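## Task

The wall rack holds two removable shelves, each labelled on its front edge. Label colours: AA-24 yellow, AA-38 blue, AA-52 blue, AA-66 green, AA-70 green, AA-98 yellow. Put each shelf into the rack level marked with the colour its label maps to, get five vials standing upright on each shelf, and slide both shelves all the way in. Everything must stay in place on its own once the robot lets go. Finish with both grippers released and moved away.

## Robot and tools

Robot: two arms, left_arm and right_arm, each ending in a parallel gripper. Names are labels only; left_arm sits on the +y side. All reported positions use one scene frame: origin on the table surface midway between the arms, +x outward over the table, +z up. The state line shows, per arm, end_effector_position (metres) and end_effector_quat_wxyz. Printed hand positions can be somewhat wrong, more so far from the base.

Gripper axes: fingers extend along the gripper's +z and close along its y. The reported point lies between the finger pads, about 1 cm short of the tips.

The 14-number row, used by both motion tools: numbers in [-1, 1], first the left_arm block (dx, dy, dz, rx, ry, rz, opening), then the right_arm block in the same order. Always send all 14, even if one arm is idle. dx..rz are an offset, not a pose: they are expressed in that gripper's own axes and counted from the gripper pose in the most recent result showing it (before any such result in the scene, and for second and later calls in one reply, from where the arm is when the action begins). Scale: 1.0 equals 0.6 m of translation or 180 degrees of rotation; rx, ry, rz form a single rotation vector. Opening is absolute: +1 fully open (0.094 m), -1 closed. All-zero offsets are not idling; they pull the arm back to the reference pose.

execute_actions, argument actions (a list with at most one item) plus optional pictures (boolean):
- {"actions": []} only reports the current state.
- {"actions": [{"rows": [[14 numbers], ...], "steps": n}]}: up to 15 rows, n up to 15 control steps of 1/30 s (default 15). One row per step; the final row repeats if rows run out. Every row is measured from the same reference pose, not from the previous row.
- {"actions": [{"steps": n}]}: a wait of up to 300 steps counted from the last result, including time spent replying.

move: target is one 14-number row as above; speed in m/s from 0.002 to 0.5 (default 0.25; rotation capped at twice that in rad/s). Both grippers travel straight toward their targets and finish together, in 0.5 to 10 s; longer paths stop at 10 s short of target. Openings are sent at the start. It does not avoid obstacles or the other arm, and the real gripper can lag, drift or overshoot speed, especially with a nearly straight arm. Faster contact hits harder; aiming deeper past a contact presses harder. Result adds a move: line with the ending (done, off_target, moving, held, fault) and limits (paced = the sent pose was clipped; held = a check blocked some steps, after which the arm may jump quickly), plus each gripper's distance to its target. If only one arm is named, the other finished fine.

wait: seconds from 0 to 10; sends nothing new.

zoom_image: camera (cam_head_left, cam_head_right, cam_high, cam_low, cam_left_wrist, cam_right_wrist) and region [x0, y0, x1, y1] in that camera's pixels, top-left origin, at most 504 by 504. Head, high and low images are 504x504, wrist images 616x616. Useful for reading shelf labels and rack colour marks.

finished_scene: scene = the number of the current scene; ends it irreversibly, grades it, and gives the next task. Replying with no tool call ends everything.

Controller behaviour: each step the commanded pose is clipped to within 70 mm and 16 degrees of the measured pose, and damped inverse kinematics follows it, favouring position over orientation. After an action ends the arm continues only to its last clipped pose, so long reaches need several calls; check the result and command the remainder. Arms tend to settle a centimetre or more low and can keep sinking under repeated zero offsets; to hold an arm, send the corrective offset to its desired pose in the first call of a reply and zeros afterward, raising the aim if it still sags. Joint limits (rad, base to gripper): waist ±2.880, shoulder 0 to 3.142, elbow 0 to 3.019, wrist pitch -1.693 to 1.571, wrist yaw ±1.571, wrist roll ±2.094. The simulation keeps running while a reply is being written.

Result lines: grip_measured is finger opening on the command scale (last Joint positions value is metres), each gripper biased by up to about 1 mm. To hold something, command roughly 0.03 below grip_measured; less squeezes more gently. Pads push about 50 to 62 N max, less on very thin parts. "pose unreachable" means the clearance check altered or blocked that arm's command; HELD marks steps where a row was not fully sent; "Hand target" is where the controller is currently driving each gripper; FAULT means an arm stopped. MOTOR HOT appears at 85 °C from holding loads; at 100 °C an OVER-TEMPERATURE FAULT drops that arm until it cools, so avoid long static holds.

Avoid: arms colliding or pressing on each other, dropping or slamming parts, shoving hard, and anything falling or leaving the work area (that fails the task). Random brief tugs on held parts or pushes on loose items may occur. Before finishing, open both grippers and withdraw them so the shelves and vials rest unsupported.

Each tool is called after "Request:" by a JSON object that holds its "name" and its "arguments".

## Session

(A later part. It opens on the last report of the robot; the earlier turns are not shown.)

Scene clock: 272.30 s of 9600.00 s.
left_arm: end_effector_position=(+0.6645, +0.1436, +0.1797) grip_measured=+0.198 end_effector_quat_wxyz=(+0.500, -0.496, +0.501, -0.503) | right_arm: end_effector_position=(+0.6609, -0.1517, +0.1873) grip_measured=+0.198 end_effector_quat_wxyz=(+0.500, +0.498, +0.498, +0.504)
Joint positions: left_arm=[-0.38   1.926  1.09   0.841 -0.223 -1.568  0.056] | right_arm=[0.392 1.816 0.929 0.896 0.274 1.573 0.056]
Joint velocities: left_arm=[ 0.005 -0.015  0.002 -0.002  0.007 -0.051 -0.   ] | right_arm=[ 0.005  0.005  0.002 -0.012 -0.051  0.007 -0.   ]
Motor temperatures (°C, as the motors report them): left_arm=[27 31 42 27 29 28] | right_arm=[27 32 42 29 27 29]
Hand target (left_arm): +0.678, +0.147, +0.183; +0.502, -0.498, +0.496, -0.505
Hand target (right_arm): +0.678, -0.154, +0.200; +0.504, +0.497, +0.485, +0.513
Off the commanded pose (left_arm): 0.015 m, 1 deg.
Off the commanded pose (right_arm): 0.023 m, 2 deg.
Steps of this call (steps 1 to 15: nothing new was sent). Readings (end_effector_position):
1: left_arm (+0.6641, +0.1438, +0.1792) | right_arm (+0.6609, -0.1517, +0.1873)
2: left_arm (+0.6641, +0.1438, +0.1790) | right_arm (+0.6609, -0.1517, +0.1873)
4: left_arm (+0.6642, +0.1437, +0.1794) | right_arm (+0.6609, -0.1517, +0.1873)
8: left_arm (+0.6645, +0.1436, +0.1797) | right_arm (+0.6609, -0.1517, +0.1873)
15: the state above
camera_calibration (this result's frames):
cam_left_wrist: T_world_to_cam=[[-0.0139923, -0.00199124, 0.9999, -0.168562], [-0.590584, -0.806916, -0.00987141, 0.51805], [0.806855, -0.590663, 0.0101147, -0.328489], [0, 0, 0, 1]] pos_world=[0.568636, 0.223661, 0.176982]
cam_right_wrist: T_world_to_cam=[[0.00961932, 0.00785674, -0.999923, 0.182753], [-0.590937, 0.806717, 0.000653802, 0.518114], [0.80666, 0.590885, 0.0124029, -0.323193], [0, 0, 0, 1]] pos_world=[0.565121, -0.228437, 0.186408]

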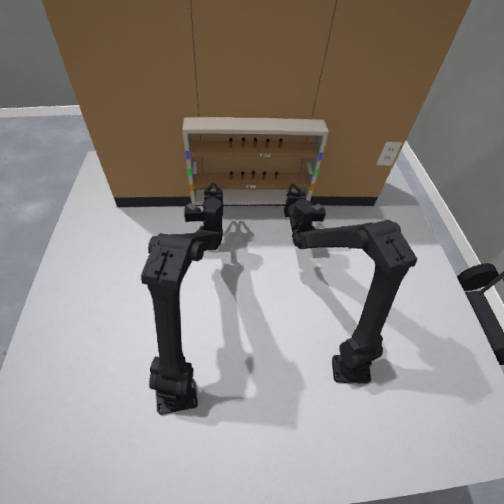

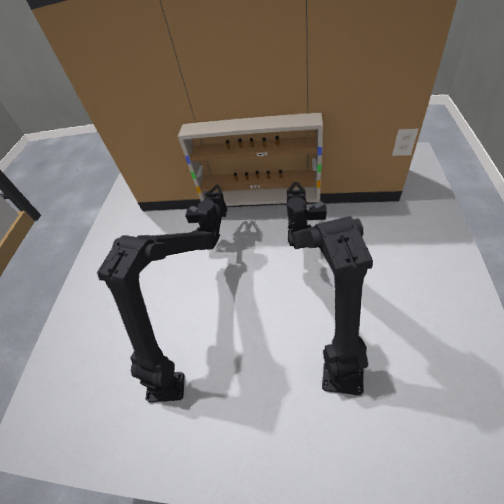

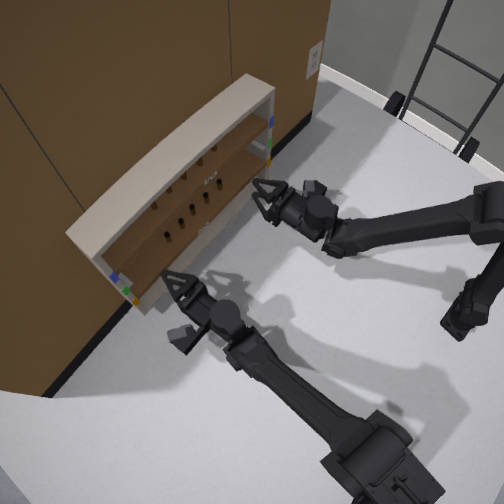

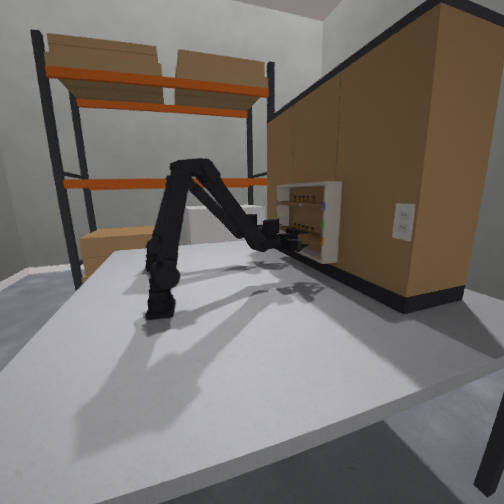

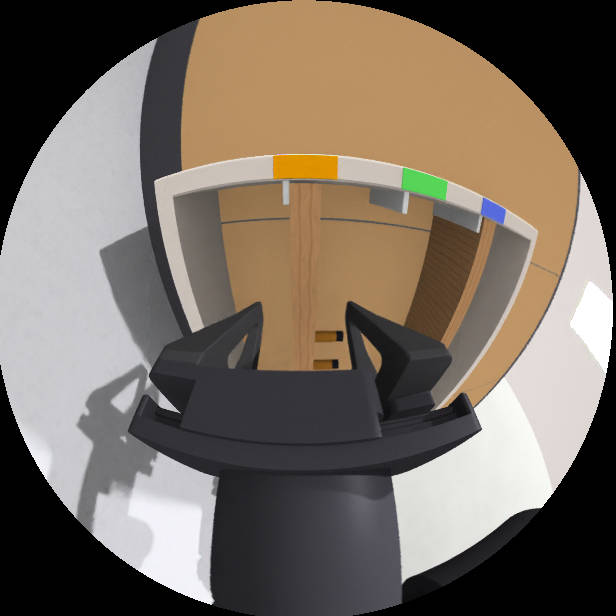

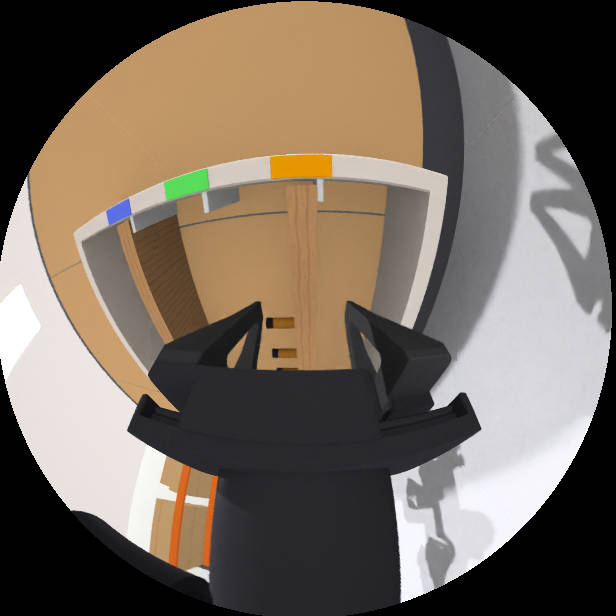

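Request:
{"name": "execute_actions", "arguments": {"actions": [{"rows": [
[-0.0059,-0.0057,0.0260,0.0022,-0.0022,-0.0022,0.2,-0.0030,0.0209,0.0324,-0.0085,-0.0022,0.0051,0.2],
[-0.0060,-0.0057,0.0313,0.0021,-0.0022,-0.0022,0.2,-0.0030,0.0208,0.0383,-0.0084,-0.0022,0.0045,0.2],
[-0.0060,-0.0056,0.0379,0.0020,-0.0022,-0.0022,0.2,-0.0031,0.0208,0.0456,-0.0082,-0.0022,0.0037,0.2],
[-0.0061,-0.0056,0.0446,0.0019,-0.0022,-0.0022,0.2,-0.0031,0.0207,0.0530,-0.0081,-0.0022,0.0030,0.2],
[-0.0061,-0.0055,0.0512,0.0018,-0.0022,-0.0022,0.2,-0.0031,0.0207,0.0603,-0.0079,-0.0022,0.0022,0.2],
[-0.0062,-0.0055,0.0579,0.0017,-0.0022,-0.0022,0.2,-0.0032,0.0206,0.0676,-0.0077,-0.0022,0.0014,0.2],
[-0.0062,-0.0055,0.0646,0.0016,-0.0022,-0.0022,0.2,-0.0032,0.0206,0.0750,-0.0076,-0.0022,0.0007,0.2],
[-0.0063,-0.0054,0.0712,0.0016,-0.0022,-0.0022,0.2,-0.0032,0.0205,0.0823,-0.0074,-0.0022,-0.0001,0.2],
[-0.0063,-0.0054,0.0779,0.0015,-0.0022,-0.0022,0.2,-0.0032,0.0205,0.0897,-0.0073,-0.0022,-0.0008,0.2],
[-0.0064,-0.0054,0.0846,0.0014,-0.0022,-0.0022,0.2,-0.0033,0.0204,0.0970,-0.0071,-0.0022,-0.0016,0.2],
[-0.0064,-0.0053,0.0912,0.0013,-0.0022,-0.0022,0.2,-0.0033,0.0204,0.1043,-0.0069,-0.0022,-0.0024,0.2],
[-0.0065,-0.0053,0.0979,0.0012,-0.0022,-0.0022,0.2,-0.0033,0.0203,0.1117,-0.0068,-0.0022,-0.0031,0.2],
[-0.0065,-0.0052,0.1045,0.0011,-0.0022,-0.0022,0.2,-0.0034,0.0203,0.1190,-0.0066,-0.0022,-0.0039,0.2],
[-0.0066,-0.0052,0.1098,0.0010,-0.0022,-0.0022,0.2,-0.0034,0.0202,0.1249,-0.0065,-0.0022,-0.0045,0.2],
[-0.0066,-0.0052,0.1125,0.0010,-0.0022,-0.0022,0.2,-0.0034,0.0202,0.1278,-0.0064,-0.0022,-0.0048,0.2]
], "steps": 15}], "pictures": false}}

Request:
{"name": "execute_actions", "arguments": {"actions": [{"steps": 20}]}}

Scene clock: 308.90 s of 9600.00 s.
left_arm: end_effector_position=(+0.7117, +0.1416, +0.1871) grip_measured=+0.198 end_effector_quat_wxyz=(+0.500, -0.494, +0.500, -0.506) | right_arm: end_effector_position=(+0.7116, -0.1493, +0.1909) grip_measured=+0.198 end_effector_quat_wxyz=(+0.500, +0.495, +0.500, +0.505)
Joint positions: left_arm=[-0.364  2.002  1.246  0.77  -0.203 -1.568  0.056] | right_arm=[0.369 1.9   1.083 0.826 0.246 1.568 0.056]
Joint velocities: left_arm=[ 0.054  0.19   0.315 -0.173 -0.037 -0.022 -0.   ] | right_arm=[-0.063  0.21   0.339 -0.168 -0.051 -0.037  0.001]
Motor temperatures (°C, as the motors report them): left_arm=[27 32 43 27 29 28] | right_arm=[27 33 44 29 27 29]
Hand target (left_arm): +0.730, +0.148, +0.183; +0.500, -0.499, +0.497, -0.504
Hand target (right_arm): +0.734, -0.154, +0.202; +0.510, +0.491, +0.494, +0.504
Off the commanded pose (left_arm): 0.021 m, 1 deg.
Off the commanded pose (right_arm): 0.028 m, 1 deg.
Steps of this call (steps 1 to 90: nothing new was sent; then 33.10 s passed at rest; steps 91 to 105: all 15 steps of this action). Readings (end_effector_position):
91: left_arm (+0.6646, +0.1435, +0.1798) | right_arm (+0.6609, -0.1516, +0.1873)
92: left_arm (+0.6651, +0.1433, +0.1802) | right_arm (+0.6612, -0.1513, +0.1873)
94: left_arm (+0.6682, +0.1423, +0.1813) | right_arm (+0.6638, -0.1501, +0.1876)
98: left_arm (+0.6831, +0.1400, +0.1862) | right_arm (+0.6790, -0.1477, +0.1899)
105: the state above

Scene clock: 309.57 s of 9600.00 s.
left_arm: end_effector_position=(+0.7178, +0.1443, +0.1835) grip_measured=+0.198 end_effector_quat_wxyz=(+0.500, -0.496, +0.500, -0.503) | right_arm: end_effector_position=(+0.7185, -0.1513, +0.1883) grip_measured=+0.198 end_effector_quat_wxyz=(+0.501, +0.496, +0.502, +0.501)
Joint positions: left_arm=[-0.358  2.016  1.264  0.759 -0.202 -1.568  0.056] | right_arm=[0.364 1.914 1.104 0.814 0.245 1.563 0.056]
Joint velocities: left_arm=[-0.005 -0.005  0.007  0.007  0.066  0.051  0.001] | right_arm=[-0.005 -0.005 -0.017 -0.002  0.022 -0.081 -0.   ]
Motor temperatures (°C, as the motors report them): left_arm=[27 32 43 27 29 28] | right_arm=[27 33 44 29 27 29]
Hand target (left_arm): +0.730, +0.148, +0.183; +0.500, -0.499, +0.496, -0.504
Hand target (right_arm): +0.734, -0.155, +0.201; +0.510, +0.491, +0.494, +0.504
Off the commanded pose (left_arm): 0.014 m, 1 deg.
Off the commanded pose (right_arm): 0.022 m, 2 deg.
Steps of this call (steps 1 to 20: nothing new was sent). Readings (end_effector_position):
1: left_arm (+0.7147, +0.1421, +0.1864) | right_arm (+0.7148, -0.1498, +0.1903)
2: left_arm (+0.7167, +0.1428, +0.1860) | right_arm (+0.7172, -0.1506, +0.1900)
4: left_arm (+0.7177, +0.1441, +0.1844) | right_arm (+0.7185, -0.1513, +0.1887)
8: left_arm (+0.7178, +0.1443, +0.1835) | right_arm (+0.7185, -0.1513, +0.1883)
20: the state above
camera_calibration (this result's frames):
cam_left_wrist: T_world_to_cam=[[-0.0155084, -0.00178855, 0.999878, -0.170493], [-0.59026, -0.807143, -0.0105989, 0.550063], [0.807064, -0.590353, 0.0114618, -0.371561], [0, 0, 0, 1]] pos_world=[0.621909, 0.224323, 0.180561]
cam_right_wrist: T_world_to_cam=[[0.00492268, -0.00315051, -0.999983, 0.184887], [-0.591515, 0.806276, -0.00545212, 0.553325], [0.806279, 0.591531, 0.00210547, -0.367598], [0, 0, 0, 1]] pos_world=[0.622776, -0.228104, 0.188675]

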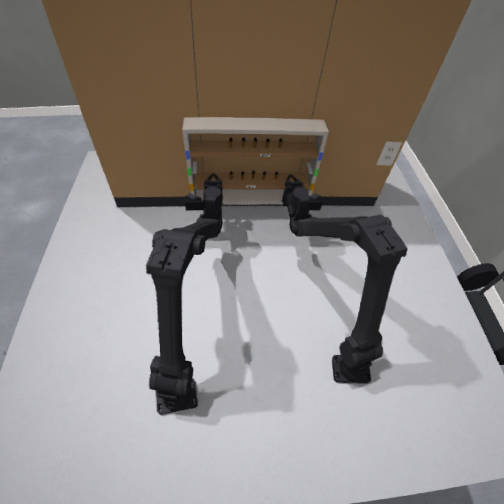

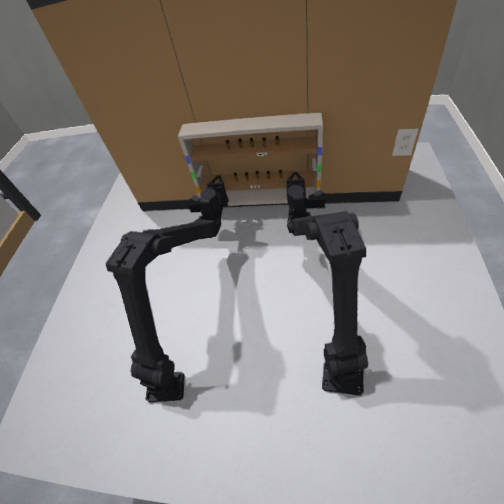

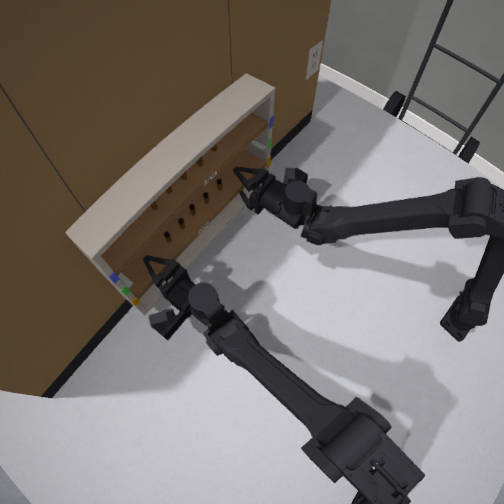

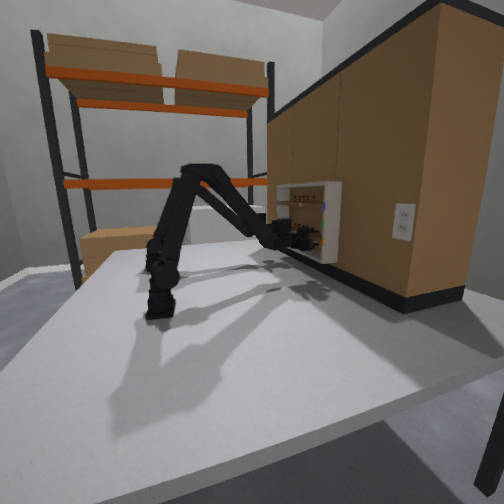

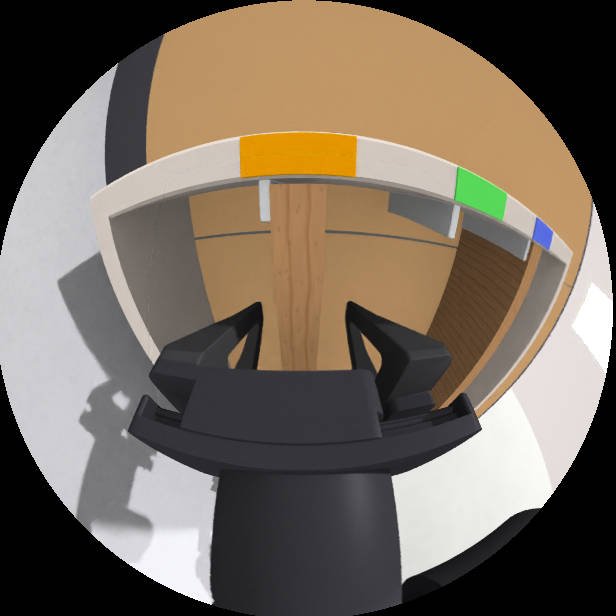

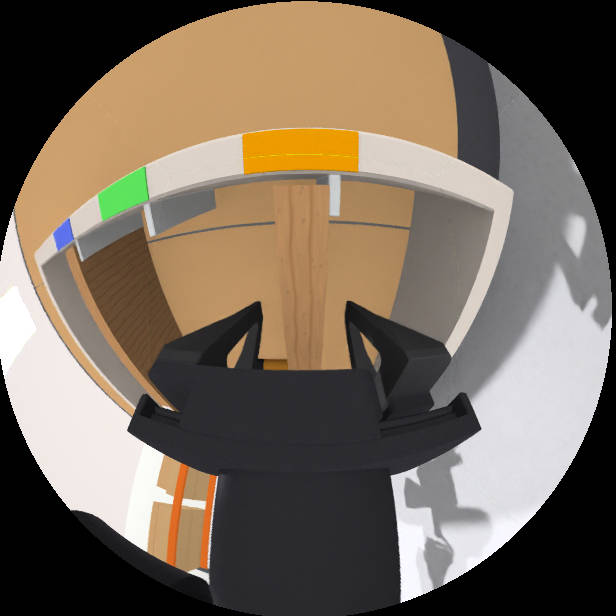

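Request:
{"name": "zoom_image", "arguments": {"camera": "cam_left_wrist", "region": [225, 125, 385, 375]}}

Request:
{"name": "zoom_image", "arguments": {"camera": "cam_right_wrist", "region": [225, 125, 385, 375]}}

Request:
{"name": "zoom_image", "arguments": {"camera": "cam_high", "region": [100, 130, 310, 340]}}

Region (225, 125, 385, 375) of cam_left_wrist's 616x616 image, scaled by 2.016, with more detail than that image has; it fills the left 323 columns of this view, and the rest is white.

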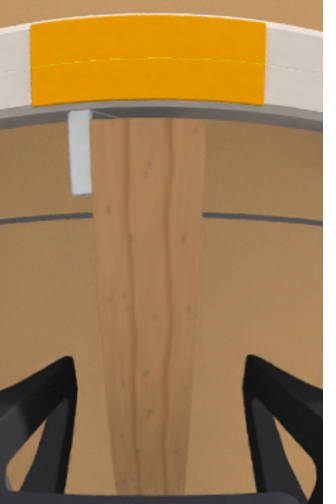

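Region (225, 125, 385, 375) of cam_right_wrist's 616x616 image, scaled by 2.016, with more detail than that image has; it fills the left 323 columns of this view, and the rest is white.

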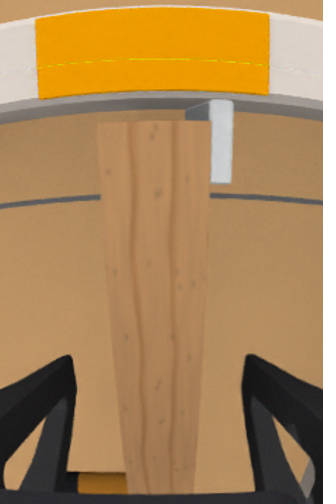

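Region (100, 130, 310, 340) of cam_high's 504x504 image, scaled by 2.400, with more detail than that image has.

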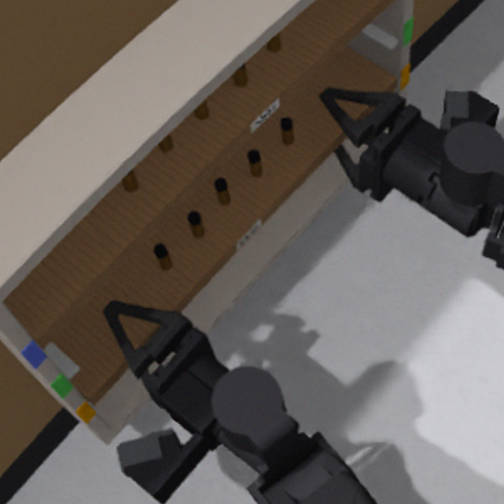

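Request:
{"name": "execute_actions", "arguments": {"actions": [{"rows": [
[-0.0063,0.0016,0.0203,0.0004,-0.0019,-0.0025,0.14,-0.0065,0.0210,0.0259,-0.0080,-0.0029,-0.0010,0.14],
[-0.0063,0.0024,0.0203,0.0002,-0.0019,-0.0025,0.08,-0.0065,0.0210,0.0259,-0.0080,-0.0029,-0.0010,0.08],
[-0.0063,0.0033,0.0203,0.0000,-0.0019,-0.0025,0.02,-0.0065,0.0210,0.0259,-0.0080,-0.0029,-0.0010,0.02],
[-0.0063,0.0042,0.0203,-0.0002,-0.0019,-0.0025,-0.04,-0.0065,0.0210,0.0259,-0.0080,-0.0029,-0.0010,-0.04],
[-0.0063,0.0051,0.0203,-0.0004,-0.0019,-0.0025,-0.10,-0.0065,0.0210,0.0259,-0.0080,-0.0029,-0.0010,-0.10],
[-0.0063,0.0060,0.0203,-0.0006,-0.0019,-0.0025,-0.16,-0.0065,0.0210,0.0259,-0.0080,-0.0029,-0.0010,-0.16],
[-0.0063,0.0060,0.0203,-0.0006,-0.0019,-0.0025,-0.22,-0.0065,0.0210,0.0259,-0.0080,-0.0029,-0.0010,-0.22],
[-0.0063,0.0060,0.0203,-0.0006,-0.0019,-0.0025,-0.28,-0.0065,0.0210,0.0259,-0.0080,-0.0029,-0.0010,-0.28],
[-0.0063,0.0060,0.0203,-0.0006,-0.0019,-0.0025,-0.34,-0.0065,0.0210,0.0259,-0.0080,-0.0029,-0.0010,-0.34],
[-0.0063,0.0060,0.0203,-0.0006,-0.0019,-0.0025,-0.40,-0.0065,0.0210,0.0259,-0.0080,-0.0029,-0.0010,-0.40],
[-0.0063,0.0060,0.0203,-0.0006,-0.0019,-0.0025,-0.45,-0.0065,0.0210,0.0259,-0.0080,-0.0029,-0.0010,-0.45],
[-0.0063,0.0060,0.0203,-0.0006,-0.0019,-0.0025,-0.50,-0.0065,0.0210,0.0259,-0.0080,-0.0029,-0.0010,-0.50]
], "steps": 15}], "pictures": false}}

Request:
{"name": "execute_actions", "arguments": {"actions": [{"steps": 12}]}}

Scene clock: 333.37 s of 9600.00 s.
left_arm: end_effector_position=(+0.7179, +0.1443, +0.1824) grip_measured=-0.498 end_effector_quat_wxyz=(+0.499, -0.497, +0.501, -0.503) | right_arm: end_effector_position=(+0.7185, -0.1513, +0.1883) grip_measured=-0.497 end_effector_quat_wxyz=(+0.502, +0.496, +0.502, +0.500)
Joint positions: left_arm=[-0.358  2.018  1.264  0.758 -0.201 -1.569  0.024] | right_arm=[0.364 1.914 1.104 0.814 0.245 1.563 0.024]
Joint velocities: left_arm=[ 0.005  0.005  0.002  0.012  0.037 -0.095  0.   ] | right_arm=[ 0.005 -0.015  0.002  0.012 -0.037  0.007 -0.   ]
Motor temperatures (°C, as the motors report them): left_arm=[27 33 44 27 29 28] | right_arm=[27 34 45 29 27 29]
Hand target (left_arm): +0.729, +0.148, +0.180; +0.499, -0.500, +0.497, -0.503
Hand target (right_arm): +0.733, -0.156, +0.201; +0.511, +0.491, +0.494, +0.504
Off the commanded pose (left_arm): 0.013 m, 1 deg.
Off the commanded pose (right_arm): 0.020 m, 2 deg.
Steps of this call (steps 1 to 90: nothing new was sent; then 20.30 s passed at rest; steps 91 to 105: all 15 steps of this action). Readings (end_effector_position):
91: left_arm (+0.7178, +0.1443, +0.1835) | right_arm (+0.7185, -0.1513, +0.1883)
92: left_arm (+0.7178, +0.1443, +0.1835) | right_arm (+0.7185, -0.1513, +0.1883)
94: left_arm (+0.7178, +0.1443, +0.1835) | right_arm (+0.7185, -0.1513, +0.1883)
98: left_arm (+0.7178, +0.1443, +0.1835) | right_arm (+0.7185, -0.1513, +0.1883)
105: the state above

Scene clock: 333.77 s of 9600.00 s.
left_arm: end_effector_position=(+0.7179, +0.1443, +0.1824) grip_measured=-0.499 end_effector_quat_wxyz=(+0.499, -0.497, +0.501, -0.503) | right_arm: end_effector_position=(+0.7185, -0.1513, +0.1883) grip_measured=-0.498 end_effector_quat_wxyz=(+0.502, +0.496, +0.502, +0.500)
Joint positions: left_arm=[-0.358  2.018  1.264  0.758 -0.201 -1.569  0.024] | right_arm=[0.364 1.914 1.104 0.814 0.245 1.563 0.024]
Joint velocities: left_arm=[-0.005  0.005 -0.007 -0.012 -0.037 -0.022  0.   ] | right_arm=[ 0.005  0.015 -0.027 -0.017 -0.037  0.022  0.   ]
Motor temperatures (°C, as the motors report them): left_arm=[27 33 44 27 29 28] | right_arm=[27 34 45 29 27 29]
Hand target (left_arm): +0.729, +0.148, +0.180; +0.499, -0.500, +0.497, -0.503
Hand target (right_arm): +0.733, -0.156, +0.201; +0.511, +0.491, +0.494, +0.504
Off the commanded pose (left_arm): 0.013 m, 1 deg.
Off the commanded pose (right_arm): 0.020 m, 2 deg.
Steps of this call (steps 1 to 12: nothing new was sent). Readings (end_effector_position):
1: left_arm (+0.7179, +0.1443, +0.1824) | right_arm (+0.7185, -0.1513, +0.1883)
2: left_arm (+0.7179, +0.1443, +0.1824) | right_arm (+0.7185, -0.1513, +0.1883)
4: left_arm (+0.7179, +0.1443, +0.1824) | right_arm (+0.7185, -0.1513, +0.1883)
8: left_arm (+0.7179, +0.1443, +0.1824) | right_arm (+0.7185, -0.1513, +0.1883)
12: the state above
camera_calibration (this result's frames):
cam_left_wrist: T_world_to_cam=[[-0.0136381, -0.00141866, 0.999906, -0.170855], [-0.59059, -0.806919, -0.00920012, 0.549973], [0.806856, -0.59066, 0.010167, -0.371213], [0, 0, 0, 1]] pos_world=[0.621994, 0.22428, 0.179673]
cam_right_wrist: T_world_to_cam=[[0.00492452, -0.00353198, -0.999982, 0.184828], [-0.591513, 0.806275, -0.00576078, 0.553382], [0.80628, 0.591531, 0.0018813, -0.367557], [0, 0, 0, 1]] pos_world=[0.622776, -0.228104, 0.188704]

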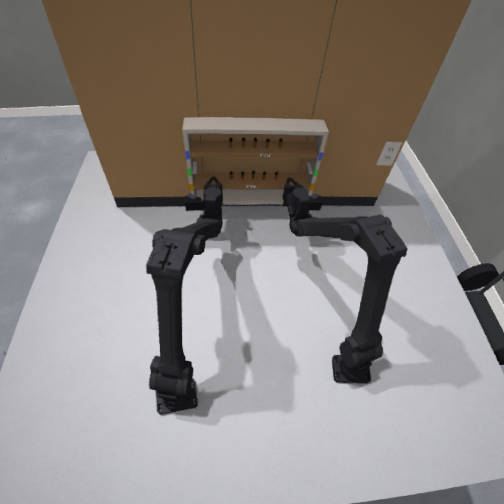

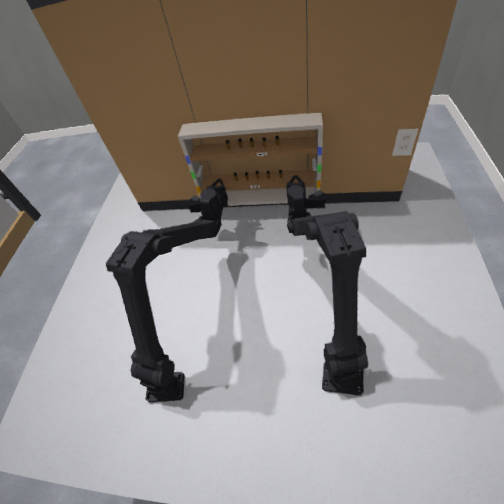

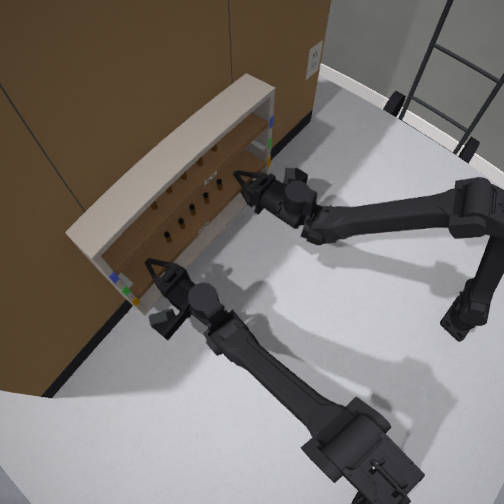

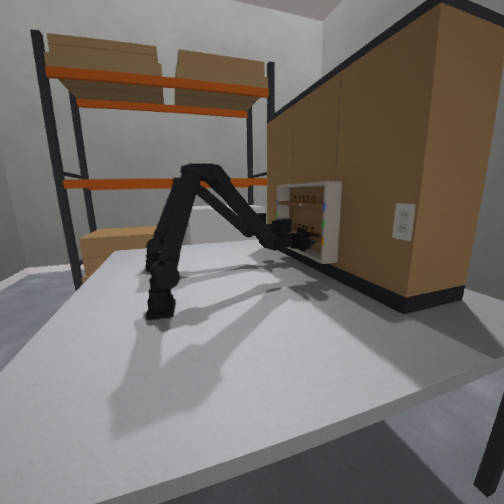

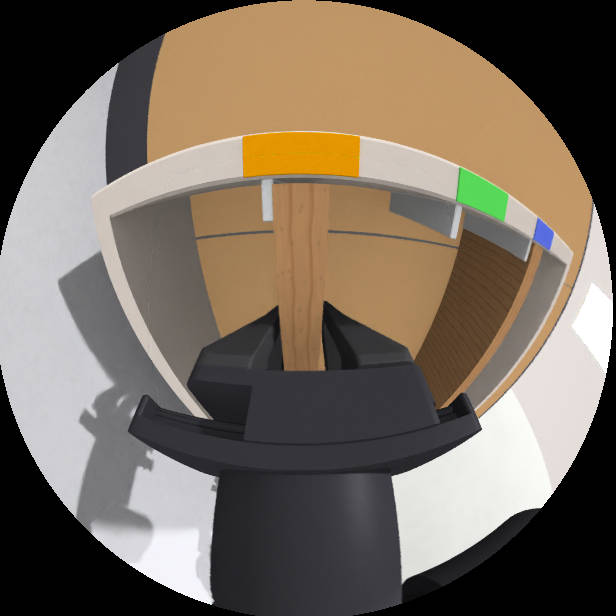

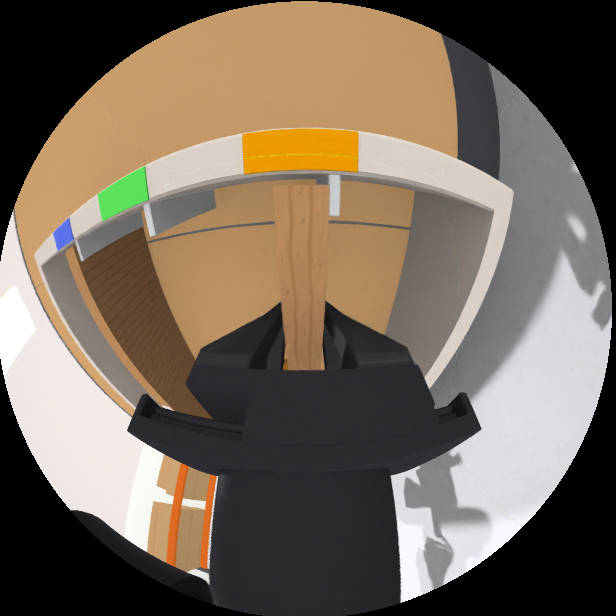

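Request:
{"name": "execute_actions", "arguments": {"actions": [{"rows": [
[-0.0063,0.0041,0.0202,0.0003,-0.0019,-0.0022,-0.515,-0.0062,0.0210,0.0259,-0.0080,-0.0029,-0.0010,-0.515],
[-0.0063,0.0041,0.0202,0.0003,-0.0019,-0.0022,-0.53,-0.0062,0.0210,0.0259,-0.0080,-0.0029,-0.0010,-0.53],
[-0.0063,0.0041,0.0202,0.0003,-0.0019,-0.0022,-0.545,-0.0062,0.0210,0.0259,-0.0080,-0.0029,-0.0010,-0.545],
[-0.0063,0.0041,0.0202,0.0003,-0.0019,-0.0022,-0.56,-0.0062,0.0210,0.0259,-0.0080,-0.0029,-0.0010,-0.56],
[-0.0063,0.0041,0.0202,0.0003,-0.0019,-0.0022,-0.57,-0.0062,0.0210,0.0259,-0.0080,-0.0029,-0.0010,-0.57],
[-0.0063,0.0041,0.0202,0.0003,-0.0019,-0.0022,-0.58,-0.0062,0.0210,0.0259,-0.0080,-0.0029,-0.0010,-0.58],
[-0.0063,0.0041,0.0202,0.0003,-0.0019,-0.0022,-0.59,-0.0062,0.0210,0.0259,-0.0080,-0.0029,-0.0010,-0.59],
[-0.0063,0.0041,0.0202,0.0003,-0.0019,-0.0022,-0.60,-0.0062,0.0210,0.0259,-0.0080,-0.0029,-0.0010,-0.60],
[-0.0063,0.0041,0.0202,0.0003,-0.0019,-0.0022,-0.61,-0.0062,0.0210,0.0259,-0.0080,-0.0029,-0.0010,-0.61],
[-0.0063,0.0041,0.0202,0.0003,-0.0019,-0.0022,-0.62,-0.0062,0.0210,0.0259,-0.0080,-0.0029,-0.0010,-0.62],
[-0.0063,0.0041,0.0202,0.0003,-0.0019,-0.0022,-0.63,-0.0062,0.0210,0.0259,-0.0080,-0.0029,-0.0010,-0.63],
[-0.0063,0.0041,0.0202,0.0003,-0.0019,-0.0022,-0.64,-0.0062,0.0210,0.0259,-0.0080,-0.0029,-0.0010,-0.64],
[-0.0063,0.0041,0.0202,0.0003,-0.0019,-0.0022,-0.65,-0.0062,0.0210,0.0259,-0.0080,-0.0029,-0.0010,-0.65]
], "steps": 15}], "pictures": false}}

Request:
{"name": "execute_actions", "arguments": {"actions": [{"steps": 10}]}}

Scene clock: 366.97 s of 9600.00 s.
left_arm: end_effector_position=(+0.7180, +0.1441, +0.1807) grip_measured=-0.624 end_effector_quat_wxyz=(+0.499, -0.497, +0.502, -0.502) | right_arm: end_effector_position=(+0.7185, -0.1513, +0.1882) grip_measured=-0.624 end_effector_quat_wxyz=(+0.503, +0.495, +0.503, +0.499)
Joint positions: left_arm=[-0.358  2.02   1.264  0.758 -0.201 -1.569  0.018] | right_arm=[0.364 1.914 1.104 0.814 0.245 1.558 0.018]
Joint velocities: left_arm=[-0.024 -0.005 -0.002 -0.002 -0.051  0.051  0.   ] | right_arm=[-0.005 -0.005  0.007  0.017  0.051  0.037 -0.   ]
Motor temperatures (°C, as the motors report them): left_arm=[27 34 44 27 29 28] | right_arm=[27 35 45 29 27 29]
Hand target (left_arm): +0.729, +0.148, +0.180; +0.499, -0.500, +0.498, -0.503
Hand target (right_arm): +0.733, -0.155, +0.201; +0.511, +0.491, +0.494, +0.504
Off the commanded pose (left_arm): 0.013 m, 1 deg.
Off the commanded pose (right_arm): 0.020 m, 2 deg.
Steps of this call (steps 1 to 90: nothing new was sent; then 29.70 s passed at rest; steps 91 to 105: all 15 steps of this action). Readings (end_effector_position):
91: left_arm (+0.7179, +0.1442, +0.1824) | right_arm (+0.7185, -0.1513, +0.1883)
92: left_arm (+0.7179, +0.1442, +0.1824) | right_arm (+0.7185, -0.1513, +0.1883)
94: left_arm (+0.7179, +0.1442, +0.1819) | right_arm (+0.7185, -0.1513, +0.1883)
98: left_arm (+0.7180, +0.1441, +0.1810) | right_arm (+0.7185, -0.1513, +0.1883)
105: the state above

Scene clock: 367.30 s of 9600.00 s.
left_arm: end_effector_position=(+0.7180, +0.1441, +0.1807) grip_measured=-0.624 end_effector_quat_wxyz=(+0.499, -0.497, +0.502, -0.502) | right_arm: end_effector_position=(+0.7185, -0.1513, +0.1882) grip_measured=-0.624 end_effector_quat_wxyz=(+0.503, +0.495, +0.503, +0.499)
Joint positions: left_arm=[-0.358  2.02   1.264  0.758 -0.201 -1.569  0.018] | right_arm=[0.364 1.914 1.104 0.814 0.245 1.557 0.018]
Joint velocities: left_arm=[ 0.005  0.015  0.012 -0.002  0.037  0.037  0.   ] | right_arm=[ 0.005 -0.005  0.017  0.002 -0.022 -0.037  0.001]
Motor temperatures (°C, as the motors report them): left_arm=[27 34 44 27 29 28] | right_arm=[27 35 45 29 27 29]
Hand target (left_arm): +0.729, +0.148, +0.180; +0.499, -0.500, +0.498, -0.503
Hand target (right_arm): +0.733, -0.155, +0.201; +0.511, +0.491, +0.494, +0.503
Off the commanded pose (left_arm): 0.013 m, 1 deg.
Off the commanded pose (right_arm): 0.020 m, 2 deg.
Steps of this call (steps 1 to 10: nothing new was sent). Readings (end_effector_position):
1: left_arm (+0.7180, +0.1441, +0.1807) | right_arm (+0.7185, -0.1513, +0.1882)
2: left_arm (+0.7180, +0.1441, +0.1807) | right_arm (+0.7185, -0.1513, +0.1882)
4: left_arm (+0.7180, +0.1441, +0.1807) | right_arm (+0.7185, -0.1513, +0.1882)
8: left_arm (+0.7180, +0.1441, +0.1807) | right_arm (+0.7185, -0.1513, +0.1882)
10: the state above
camera_calibration (this result's frames):
cam_left_wrist: T_world_to_cam=[[-0.0114045, -0.00226904, 0.999932, -0.170632], [-0.591224, -0.806462, -0.00857311, 0.550174], [0.806427, -0.591282, 0.00785581, -0.370563], [0, 0, 0, 1]] pos_world=[0.622162, 0.2242, 0.178248]
cam_right_wrist: T_world_to_cam=[[0.00458243, -0.00934818, -0.999946, 0.184095], [-0.591499, 0.806241, -0.0102479, 0.55421], [0.806293, 0.591514, -0.0018349, -0.366869], [0, 0, 0, 1]] pos_world=[0.622775, -0.228098, 0.189091]

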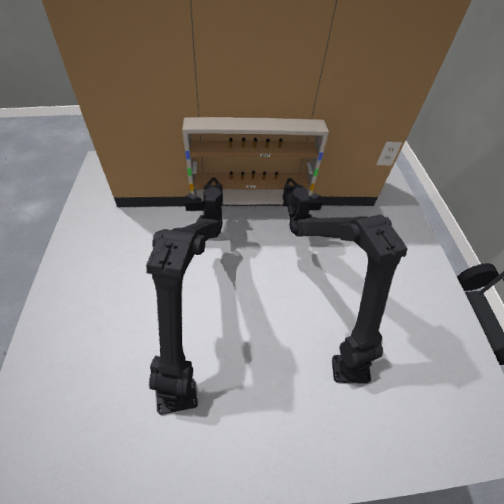

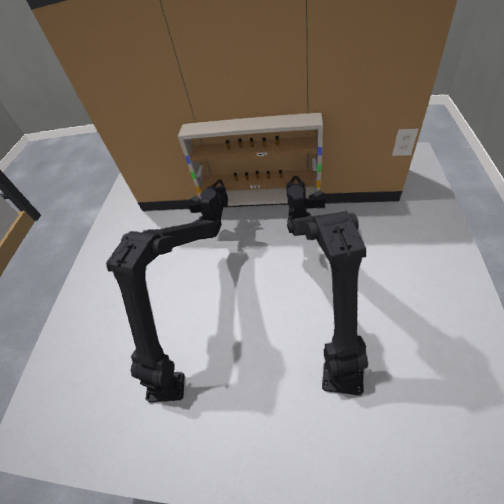

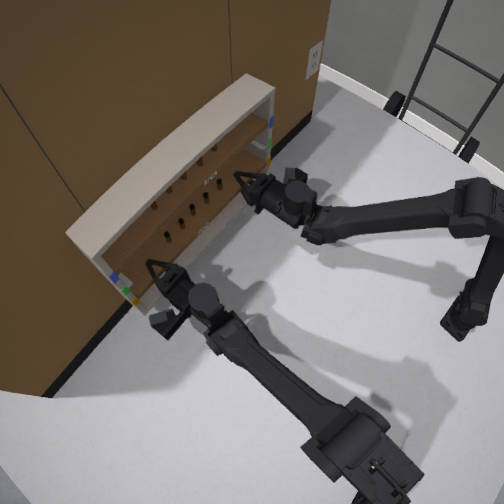

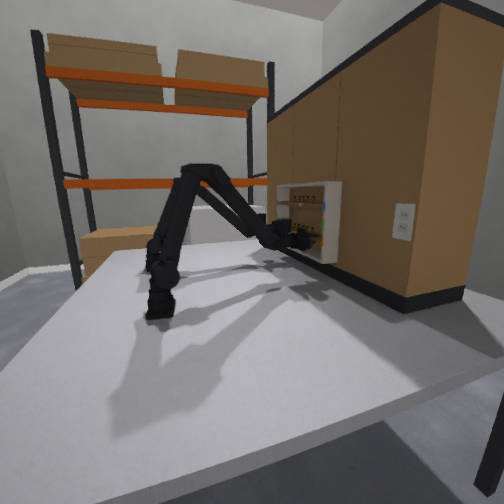

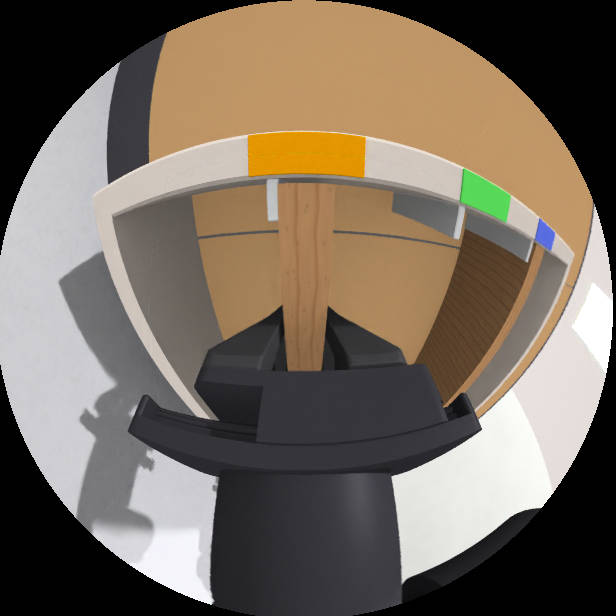

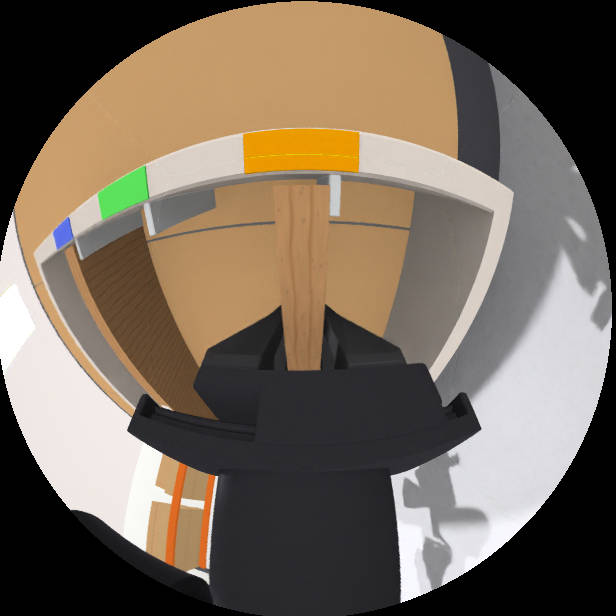

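Request:
{"name": "execute_actions", "arguments": {"actions": [{"rows": [
[-0.0049,-0.0086,0.0190,0.0040,-0.0016,-0.0026,-0.655,-0.0047,0.0283,0.0248,-0.0107,-0.0025,0.0018,-0.655],
[-0.0036,-0.0183,0.0180,0.0074,-0.0013,-0.0030,-0.658,-0.0032,0.0355,0.0237,-0.0135,-0.0020,0.0026,-0.658],
[-0.0025,-0.0261,0.0171,0.0102,-0.0011,-0.0033,-0.658,-0.0020,0.0412,0.0228,-0.0156,-0.0017,0.0033,-0.658],
[-0.0016,-0.0326,0.0165,0.0125,-0.0009,-0.0036,-0.658,-0.0010,0.0460,0.0221,-0.0175,-0.0014,0.0039,-0.658],
[-0.0008,-0.0378,0.0159,0.0143,-0.0008,-0.0038,-0.658,-0.0002,0.0498,0.0215,-0.0189,-0.0012,0.0044,-0.658],
[-0.0003,-0.0417,0.0155,0.0156,-0.0006,-0.0040,-0.658,0.0004,0.0526,0.0210,-0.0200,-0.0010,0.0047,-0.658],
[0.0003,-0.0456,0.0151,0.0170,-0.0005,-0.0041,-0.658,0.0010,0.0555,0.0206,-0.0211,-0.0008,0.0051,-0.658],
[0.0007,-0.0489,0.0148,0.0182,-0.0004,-0.0043,-0.658,0.0015,0.0579,0.0202,-0.0220,-0.0007,0.0054,-0.658],
[0.0012,-0.0521,0.0144,0.0193,-0.0003,-0.0044,-0.658,0.0020,0.0602,0.0198,-0.0229,-0.0005,0.0057,-0.658],
[0.0015,-0.0547,0.0142,0.0202,-0.0003,-0.0045,-0.658,0.0024,0.0621,0.0195,-0.0237,-0.0004,0.0059,-0.658],
[0.0019,-0.0573,0.0139,0.0211,-0.0002,-0.0046,-0.658,0.0028,0.0640,0.0192,-0.0244,-0.0003,0.0061,-0.658],
[0.0022,-0.0593,0.0137,0.0218,-0.0001,-0.0047,-0.658,0.0031,0.0655,0.0190,-0.0249,-0.0002,0.0063,-0.658],
[0.0024,-0.0612,0.0135,0.0225,-0.0001,-0.0048,-0.658,0.0034,0.0669,0.0188,-0.0255,-0.0001,0.0065,-0.658],
[0.0026,-0.0625,0.0133,0.0229,0,-0.0048,-0.658,0.0036,0.0678,0.0186,-0.0258,-0.0001,0.0066,-0.658],
[0.0028,-0.0638,0.0132,0.0234,0,-0.0049,-0.658,0.0038,0.0688,0.0185,-0.0262,0,0.0067,-0.658]
], "steps": 15}], "pictures": false}}

Request:
{"name": "execute_actions", "arguments": {"actions": [{"steps": 12}], "pictures": false}}

Scene clock: 399.03 s of 9600.00 s.
left_arm: end_effector_position=(+0.7180, +0.1441, +0.1807) grip_measured=-0.624 end_effector_quat_wxyz=(+0.499, -0.496, +0.502, -0.502) | right_arm: end_effector_position=(+0.7185, -0.1513, +0.1882) grip_measured=-0.624 end_effector_quat_wxyz=(+0.503, +0.495, +0.503, +0.499)
Joint positions: left_arm=[-0.358  2.02   1.264  0.758 -0.201 -1.567  0.018] | right_arm=[0.364 1.914 1.104 0.814 0.245 1.557 0.018]
Joint velocities: left_arm=[-0.015 -0.005  0.007 -0.007 -0.037 -0.007  0.   ] | right_arm=[-0.005  0.005 -0.002 -0.012  0.066 -0.022 -0.   ]
Motor temperatures (°C, as the motors report them): left_arm=[27 35 45 27 29 28] | right_arm=[27 35 46 29 27 29]
Hand target (left_arm): +0.724, +0.143, +0.219; +0.513, -0.482, +0.479, -0.524
Hand target (right_arm): +0.727, -0.150, +0.230; +0.518, +0.479, +0.477, +0.524
Off the commanded pose (left_arm): 0.039 m, 4 deg.
Off the commanded pose (right_arm): 0.043 m, 5 deg.
Steps of this call (steps 1 to 90: nothing new was sent; then 28.23 s passed at rest; steps 91 to 105: all 15 steps of this action). Readings (end_effector_position):
91: left_arm (+0.7180, +0.1441, +0.1807) | right_arm (+0.7185, -0.1513, +0.1882)
92: left_arm (+0.7180, +0.1441, +0.1807) | right_arm (+0.7185, -0.1513, +0.1882)
94: left_arm (+0.7180, +0.1441, +0.1807) | right_arm (+0.7185, -0.1513, +0.1882)
98: left_arm (+0.7180, +0.1441, +0.1807) | right_arm (+0.7185, -0.1513, +0.1882)
105: the state above

Scene clock: 399.43 s of 9600.00 s.
left_arm: end_effector_position=(+0.7180, +0.1441, +0.1807) grip_measured=-0.624 end_effector_quat_wxyz=(+0.499, -0.496, +0.502, -0.502) | right_arm: end_effector_position=(+0.7185, -0.1513, +0.1882) grip_measured=-0.624 end_effector_quat_wxyz=(+0.503, +0.495, +0.503, +0.499)
Joint positions: left_arm=[-0.358  2.02   1.264  0.758 -0.201 -1.567  0.018] | right_arm=[0.364 1.914 1.104 0.814 0.245 1.557 0.018]
Joint velocities: left_arm=[ 0.005 -0.005 -0.007 -0.002  0.037 -0.007 -0.   ] | right_arm=[ 0.005  0.005  0.002  0.002 -0.051  0.051 -0.   ]
Motor temperatures (°C, as the motors report them): left_arm=[27 35 45 27 29 28] | right_arm=[27 35 46 29 27 29]
Hand target (left_arm): +0.724, +0.143, +0.219; +0.513, -0.482, +0.479, -0.524
Hand target (right_arm): +0.727, -0.150, +0.230; +0.518, +0.479, +0.477, +0.524
Off the commanded pose (left_arm): 0.039 m, 4 deg.
Off the commanded pose (right_arm): 0.043 m, 5 deg.
Steps of this call (steps 1 to 12: nothing new was sent). Readings (end_effector_position):
1: left_arm (+0.7180, +0.1441, +0.1807) | right_arm (+0.7185, -0.1513, +0.1882)
2: left_arm (+0.7180, +0.1441, +0.1807) | right_arm (+0.7185, -0.1513, +0.1882)
4: left_arm (+0.7180, +0.1441, +0.1807) | right_arm (+0.7185, -0.1513, +0.1882)
8: left_arm (+0.7180, +0.1441, +0.1807) | right_arm (+0.7185, -0.1513, +0.1882)
12: the state above

Request:
{"name": "execute_actions", "arguments": {"actions": [{"rows": [
[0.0028,-0.0654,0.0131,0.0238,0,-0.0050,-0.658,0.0038,0.0703,0.0184,-0.0266,0,0.0068,-0.658],
[0.0028,-0.0670,0.0130,0.0242,0,-0.0051,-0.658,0.0037,0.0717,0.0183,-0.0270,0,0.0069,-0.658],
[0.0027,-0.0685,0.0129,0.0246,0,-0.0052,-0.658,0.0037,0.0732,0.0182,-0.0274,0,0.0070,-0.658],
[0.0027,-0.0701,0.0129,0.0251,0,-0.0052,-0.658,0.0036,0.0747,0.0181,-0.0279,0,0.0071,-0.658],
[0.0027,-0.0717,0.0128,0.0255,0,-0.0053,-0.658,0.0036,0.0762,0.0180,-0.0283,0,0.0072,-0.658],
[0.0027,-0.0733,0.0127,0.0259,0,-0.0054,-0.658,0.0036,0.0776,0.0179,-0.0287,0,0.0073,-0.658],
[0.0027,-0.0749,0.0126,0.0263,0,-0.0055,-0.658,0.0035,0.0791,0.0178,-0.0291,0,0.0074,-0.658],
[0.0026,-0.0764,0.0125,0.0267,0,-0.0056,-0.658,0.0035,0.0806,0.0177,-0.0295,0,0.0076,-0.658],
[0.0026,-0.0780,0.0124,0.0271,0,-0.0057,-0.658,0.0034,0.0821,0.0176,-0.0299,0,0.0077,-0.658],
[0.0026,-0.0796,0.0123,0.0275,0,-0.0058,-0.658,0.0034,0.0835,0.0175,-0.0303,0,0.0078,-0.658],
[0.0026,-0.0812,0.0122,0.0279,0,-0.0059,-0.658,0.0034,0.0850,0.0174,-0.0307,0,0.0079,-0.658],
[0.0026,-0.0828,0.0122,0.0284,0,-0.0059,-0.658,0.0033,0.0865,0.0173,-0.0312,0,0.0080,-0.658],
[0.0025,-0.0843,0.0121,0.0288,0,-0.0060,-0.658,0.0033,0.0880,0.0172,-0.0316,0,0.0081,-0.658],
[0.0025,-0.0859,0.0120,0.0292,0,-0.0061,-0.658,0.0032,0.0894,0.0171,-0.0320,0,0.0082,-0.658],
[0.0025,-0.0875,0.0119,0.0296,0,-0.0062,-0.658,0.0032,0.0909,0.0170,-0.0324,0,0.0083,-0.658]
], "steps": 15}], "pictures": false}}

Request:
{"name": "execute_actions", "arguments": {"actions": [{"steps": 12}], "pictures": false}}

Scene clock: 411.30 s of 9600.00 s.
left_arm: end_effector_position=(+0.7179, +0.1441, +0.1819) grip_measured=-0.624 end_effector_quat_wxyz=(+0.500, -0.496, +0.502, -0.502) | right_arm: end_effector_position=(+0.7185, -0.1513, +0.1882) grip_measured=-0.624 end_effector_quat_wxyz=(+0.503, +0.495, +0.503, +0.499)
Joint positions: left_arm=[-0.358  2.018  1.264  0.758 -0.201 -1.567  0.018] | right_arm=[0.364 1.914 1.104 0.814 0.245 1.557 0.018]
Joint velocities: left_arm=[-0.005 -0.005  0.007 -0.007 -0.022 -0.022  0.001] | right_arm=[ 0.015  0.005 -0.002 -0.007 -0.007 -0.037  0.001]
Motor temperatures (°C, as the motors report them): left_arm=[27 36 45 27 29 28] | right_arm=[27 36 46 29 27 29]
Hand target (left_arm): +0.723, +0.143, +0.233; +0.517, -0.477, +0.473, -0.529
Hand target (right_arm): +0.725, -0.150, +0.242; +0.521, +0.475, +0.471, +0.530
Off the commanded pose (left_arm): 0.052 m, 5 deg.
Off the commanded pose (right_arm): 0.056 m, 6 deg.
Steps of this call (steps 1 to 90: nothing new was sent; then 8.37 s passed at rest; steps 91 to 105: all 15 steps of this action). Readings (end_effector_position):
91: left_arm (+0.7180, +0.1441, +0.1810) | right_arm (+0.7185, -0.1513, +0.1882)
92: left_arm (+0.7180, +0.1441, +0.1810) | right_arm (+0.7185, -0.1513, +0.1882)
94: left_arm (+0.7180, +0.1441, +0.1810) | right_arm (+0.7185, -0.1513, +0.1882)
98: left_arm (+0.7180, +0.1441, +0.1813) | right_arm (+0.7185, -0.1513, +0.1882)
105: the state above

Scene clock: 411.70 s of 9600.00 s.
left_arm: end_effector_position=(+0.7179, +0.1441, +0.1819) grip_measured=-0.624 end_effector_quat_wxyz=(+0.500, -0.496, +0.502, -0.502) | right_arm: end_effector_position=(+0.7185, -0.1513, +0.1882) grip_measured=-0.624 end_effector_quat_wxyz=(+0.503, +0.495, +0.503, +0.499)
Joint positions: left_arm=[-0.358  2.018  1.264  0.758 -0.201 -1.567  0.018] | right_arm=[0.364 1.914 1.104 0.814 0.245 1.557 0.018]
Joint velocities: left_arm=[-0.015  0.005 -0.017 -0.012  0.007 -0.022 -0.   ] | right_arm=[ 0.015 -0.015  0.002 -0.002  0.037  0.037  0.001]
Motor temperatures (°C, as the motors report them): left_arm=[27 36 45 27 29 28] | right_arm=[27 36 46 29 27 29]
Hand target (left_arm): +0.723, +0.143, +0.233; +0.517, -0.477, +0.473, -0.529
Hand target (right_arm): +0.725, -0.150, +0.242; +0.521, +0.475, +0.471, +0.530
Off the commanded pose (left_arm): 0.052 m, 5 deg.
Off the commanded pose (right_arm): 0.056 m, 6 deg.
Steps of this call (steps 1 to 12: nothing new was sent). Readings (end_effector_position):
1: left_arm (+0.7179, +0.1441, +0.1819) | right_arm (+0.7185, -0.1513, +0.1882)
2: left_arm (+0.7179, +0.1441, +0.1819) | right_arm (+0.7185, -0.1513, +0.1882)
4: left_arm (+0.7179, +0.1441, +0.1819) | right_arm (+0.7185, -0.1513, +0.1882)
8: left_arm (+0.7179, +0.1441, +0.1819) | right_arm (+0.7185, -0.1513, +0.1882)
12: the state above


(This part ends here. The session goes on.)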